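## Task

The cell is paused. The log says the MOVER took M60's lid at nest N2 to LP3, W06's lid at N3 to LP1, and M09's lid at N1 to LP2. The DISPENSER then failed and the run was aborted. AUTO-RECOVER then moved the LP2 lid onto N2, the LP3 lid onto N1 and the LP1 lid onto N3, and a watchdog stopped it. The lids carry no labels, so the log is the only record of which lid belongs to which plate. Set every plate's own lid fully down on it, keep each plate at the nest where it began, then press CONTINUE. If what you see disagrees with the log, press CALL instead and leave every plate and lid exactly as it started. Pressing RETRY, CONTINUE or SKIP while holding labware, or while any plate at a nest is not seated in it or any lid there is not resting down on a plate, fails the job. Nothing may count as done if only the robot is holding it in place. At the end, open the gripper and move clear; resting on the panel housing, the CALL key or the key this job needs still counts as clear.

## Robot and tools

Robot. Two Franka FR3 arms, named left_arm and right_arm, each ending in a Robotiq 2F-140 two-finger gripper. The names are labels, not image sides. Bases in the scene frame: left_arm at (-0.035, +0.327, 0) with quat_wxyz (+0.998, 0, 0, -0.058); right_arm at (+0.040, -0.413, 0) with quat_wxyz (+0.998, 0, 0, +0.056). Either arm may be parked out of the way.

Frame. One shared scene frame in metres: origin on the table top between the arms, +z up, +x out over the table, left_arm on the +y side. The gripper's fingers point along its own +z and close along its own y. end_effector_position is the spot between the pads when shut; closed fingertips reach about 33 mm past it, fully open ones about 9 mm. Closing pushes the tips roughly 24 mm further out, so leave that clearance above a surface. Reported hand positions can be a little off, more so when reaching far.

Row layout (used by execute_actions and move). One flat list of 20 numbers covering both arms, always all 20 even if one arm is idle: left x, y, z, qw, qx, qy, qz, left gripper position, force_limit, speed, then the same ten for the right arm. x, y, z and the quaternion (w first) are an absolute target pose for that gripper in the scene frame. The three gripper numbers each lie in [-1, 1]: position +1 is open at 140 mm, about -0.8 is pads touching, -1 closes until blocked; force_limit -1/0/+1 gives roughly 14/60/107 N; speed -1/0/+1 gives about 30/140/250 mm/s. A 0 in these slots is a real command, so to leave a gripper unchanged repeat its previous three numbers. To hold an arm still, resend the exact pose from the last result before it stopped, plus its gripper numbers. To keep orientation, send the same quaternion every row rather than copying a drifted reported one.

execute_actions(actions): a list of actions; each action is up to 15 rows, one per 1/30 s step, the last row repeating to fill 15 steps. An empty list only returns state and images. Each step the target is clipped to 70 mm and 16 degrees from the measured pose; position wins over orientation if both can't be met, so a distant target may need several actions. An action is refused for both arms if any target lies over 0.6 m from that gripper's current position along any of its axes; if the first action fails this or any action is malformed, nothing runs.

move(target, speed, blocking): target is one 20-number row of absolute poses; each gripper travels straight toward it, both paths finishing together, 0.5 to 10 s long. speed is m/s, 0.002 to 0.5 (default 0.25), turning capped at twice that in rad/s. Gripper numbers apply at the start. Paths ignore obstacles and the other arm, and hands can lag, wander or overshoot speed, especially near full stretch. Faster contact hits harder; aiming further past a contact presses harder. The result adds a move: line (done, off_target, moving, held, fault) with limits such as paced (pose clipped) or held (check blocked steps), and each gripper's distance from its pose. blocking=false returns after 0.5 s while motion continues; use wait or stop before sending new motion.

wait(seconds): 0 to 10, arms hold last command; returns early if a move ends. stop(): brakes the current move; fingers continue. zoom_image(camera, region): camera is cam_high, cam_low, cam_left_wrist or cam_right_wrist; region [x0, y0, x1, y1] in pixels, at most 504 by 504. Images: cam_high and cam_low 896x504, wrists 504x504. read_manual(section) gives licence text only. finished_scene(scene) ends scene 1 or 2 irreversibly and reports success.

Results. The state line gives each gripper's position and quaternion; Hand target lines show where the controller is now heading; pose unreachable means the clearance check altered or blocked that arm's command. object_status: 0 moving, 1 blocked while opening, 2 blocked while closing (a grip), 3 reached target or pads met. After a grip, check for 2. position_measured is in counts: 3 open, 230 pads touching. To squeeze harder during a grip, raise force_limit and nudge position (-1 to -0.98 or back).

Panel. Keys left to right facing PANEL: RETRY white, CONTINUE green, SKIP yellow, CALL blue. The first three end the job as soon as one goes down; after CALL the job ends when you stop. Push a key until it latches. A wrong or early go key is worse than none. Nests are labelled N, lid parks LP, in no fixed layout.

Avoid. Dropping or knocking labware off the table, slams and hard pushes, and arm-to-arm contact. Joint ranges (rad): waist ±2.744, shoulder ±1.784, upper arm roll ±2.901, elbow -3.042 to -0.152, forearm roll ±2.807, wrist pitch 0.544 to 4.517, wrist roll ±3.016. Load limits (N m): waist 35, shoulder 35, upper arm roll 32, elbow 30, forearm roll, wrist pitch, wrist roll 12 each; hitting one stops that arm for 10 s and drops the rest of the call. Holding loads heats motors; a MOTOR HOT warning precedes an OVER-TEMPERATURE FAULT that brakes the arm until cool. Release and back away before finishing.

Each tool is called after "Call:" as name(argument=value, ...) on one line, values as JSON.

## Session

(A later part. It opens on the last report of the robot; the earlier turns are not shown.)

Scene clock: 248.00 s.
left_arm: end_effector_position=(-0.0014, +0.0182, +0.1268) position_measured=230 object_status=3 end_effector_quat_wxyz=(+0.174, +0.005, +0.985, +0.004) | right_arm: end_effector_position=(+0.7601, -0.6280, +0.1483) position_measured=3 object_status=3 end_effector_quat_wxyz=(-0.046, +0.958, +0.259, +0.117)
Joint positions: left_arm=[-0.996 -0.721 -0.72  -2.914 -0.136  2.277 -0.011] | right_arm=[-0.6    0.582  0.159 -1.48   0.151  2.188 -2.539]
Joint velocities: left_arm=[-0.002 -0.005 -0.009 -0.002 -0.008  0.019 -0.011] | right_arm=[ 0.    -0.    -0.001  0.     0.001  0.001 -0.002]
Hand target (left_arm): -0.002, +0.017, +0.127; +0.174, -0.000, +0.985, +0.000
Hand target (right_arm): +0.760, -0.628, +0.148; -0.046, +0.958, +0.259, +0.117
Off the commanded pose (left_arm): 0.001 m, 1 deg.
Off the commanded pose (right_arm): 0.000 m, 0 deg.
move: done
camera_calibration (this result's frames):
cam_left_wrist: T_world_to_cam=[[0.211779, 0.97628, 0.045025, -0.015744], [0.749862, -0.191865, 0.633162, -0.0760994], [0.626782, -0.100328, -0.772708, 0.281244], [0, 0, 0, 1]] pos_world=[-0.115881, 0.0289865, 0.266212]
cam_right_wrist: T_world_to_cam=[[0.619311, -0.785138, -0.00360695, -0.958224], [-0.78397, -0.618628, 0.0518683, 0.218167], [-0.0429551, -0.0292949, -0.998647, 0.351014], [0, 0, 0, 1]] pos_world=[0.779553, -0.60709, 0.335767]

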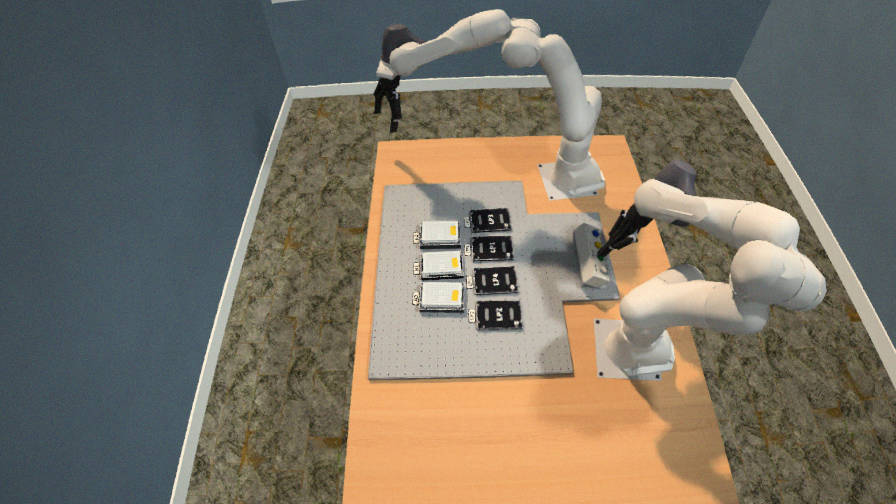

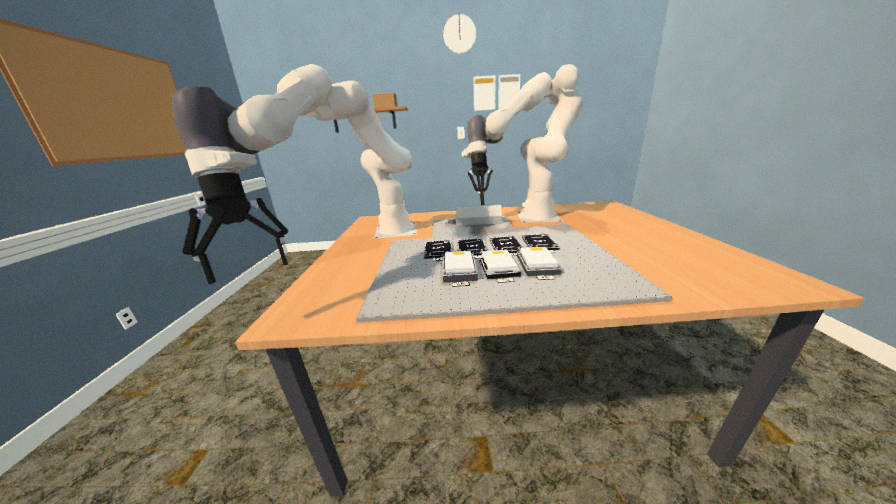

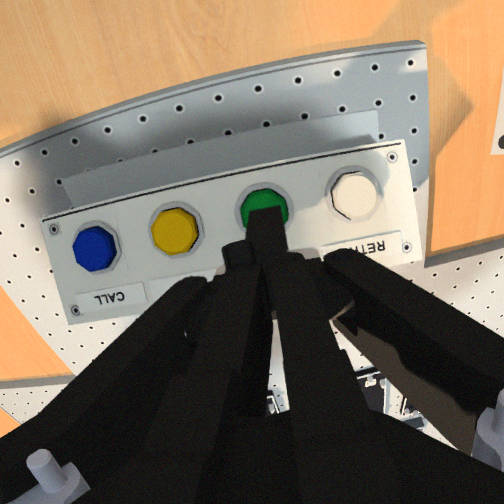

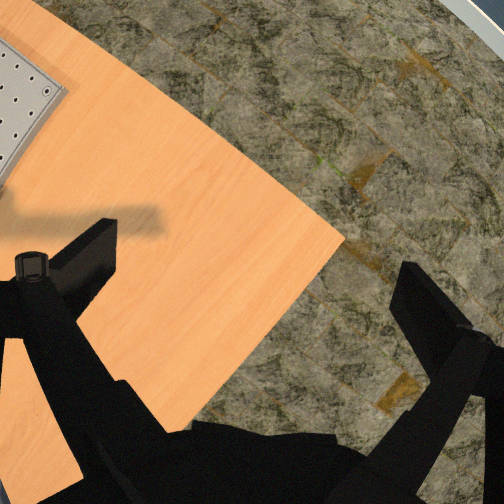

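Call:
move(target=[-0.003,0.017,0.111,0.174,0,0.985,0,-1,-1,0.5,0.7601,-0.628,0.1483,-0.046,0.958,0.259,0.117,1,0,0], speed=0.01)

Scene clock: 252.27 s.
left_arm: end_effector_position=(-0.0026, +0.0154, +0.1142) position_measured=230 object_status=3 end_effector_quat_wxyz=(+0.176, +0.004, +0.984, -0.001) | right_arm: end_effector_position=(+0.7601, -0.6280, +0.1483) position_measured=3 object_status=3 end_effector_quat_wxyz=(-0.046, +0.958, +0.259, +0.117)
Joint positions: left_arm=[-0.978 -0.691 -0.758 -2.928 -0.142  2.333 -0.033] | right_arm=[-0.6    0.582  0.159 -1.48   0.151  2.188 -2.539]
Joint velocities: left_arm=[ 0.    -0.002 -0.    -0.    -0.001 -0.    -0.002] | right_arm=[ 0.001  0.001  0.     0.001  0.    -0.001  0.001]
move: unfinished (the scene ended)
camera_calibration (this result's frames):
cam_left_wrist: T_world_to_cam=[[0.211044, 0.97683, 0.0355403, -0.0111697], [0.747482, -0.184709, 0.638086, -0.068385], [0.629866, -0.108099, -0.769144, 0.271687], [0, 0, 0, 1]] pos_world=[-0.117652, 0.0276485, 0.252999]
cam_right_wrist: T_world_to_cam=[[0.619311, -0.785138, -0.00360684, -0.958224], [-0.78397, -0.618628, 0.0518683, 0.218167], [-0.0429551, -0.029295, -0.998647, 0.351013], [0, 0, 0, 1]] pos_world=[0.779553, -0.60709, 0.335767]
The task's run has ended: the event that ends the task has happened.

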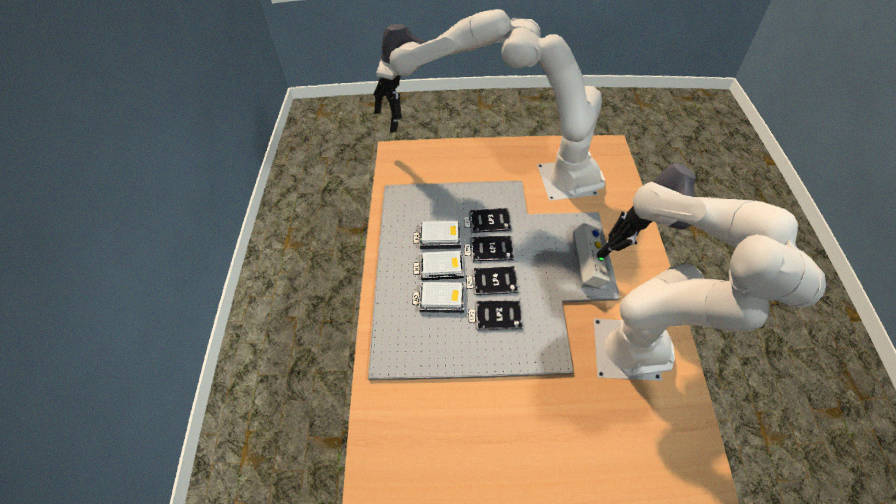

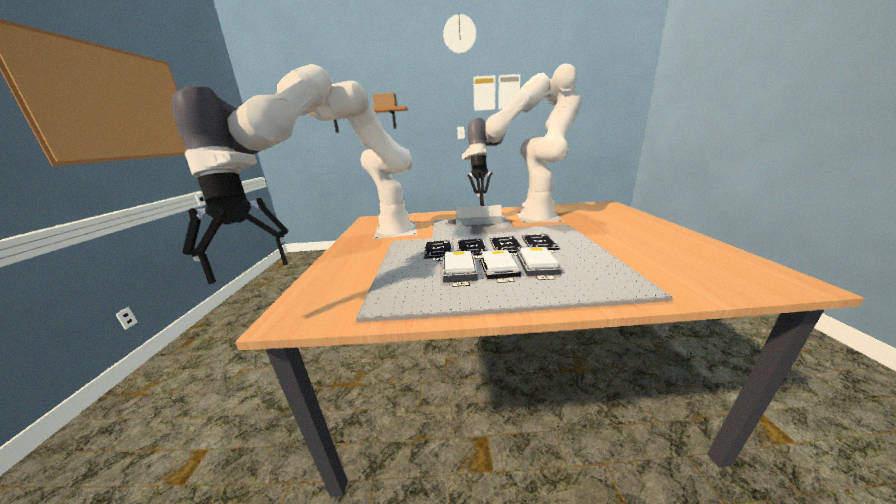

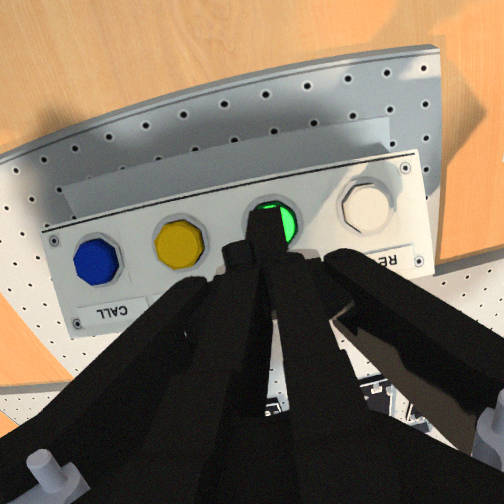

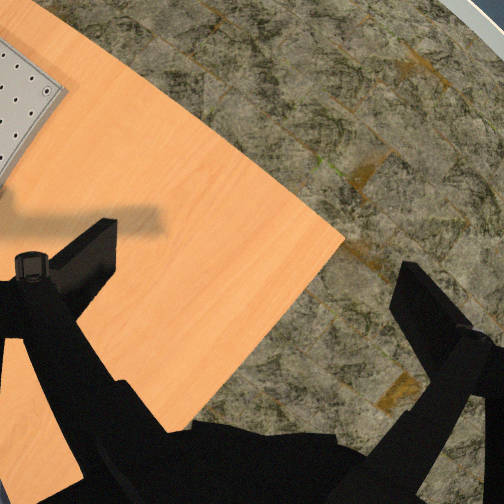

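Call:
finished_scene(scene=2)

The scene is finished: the task was done.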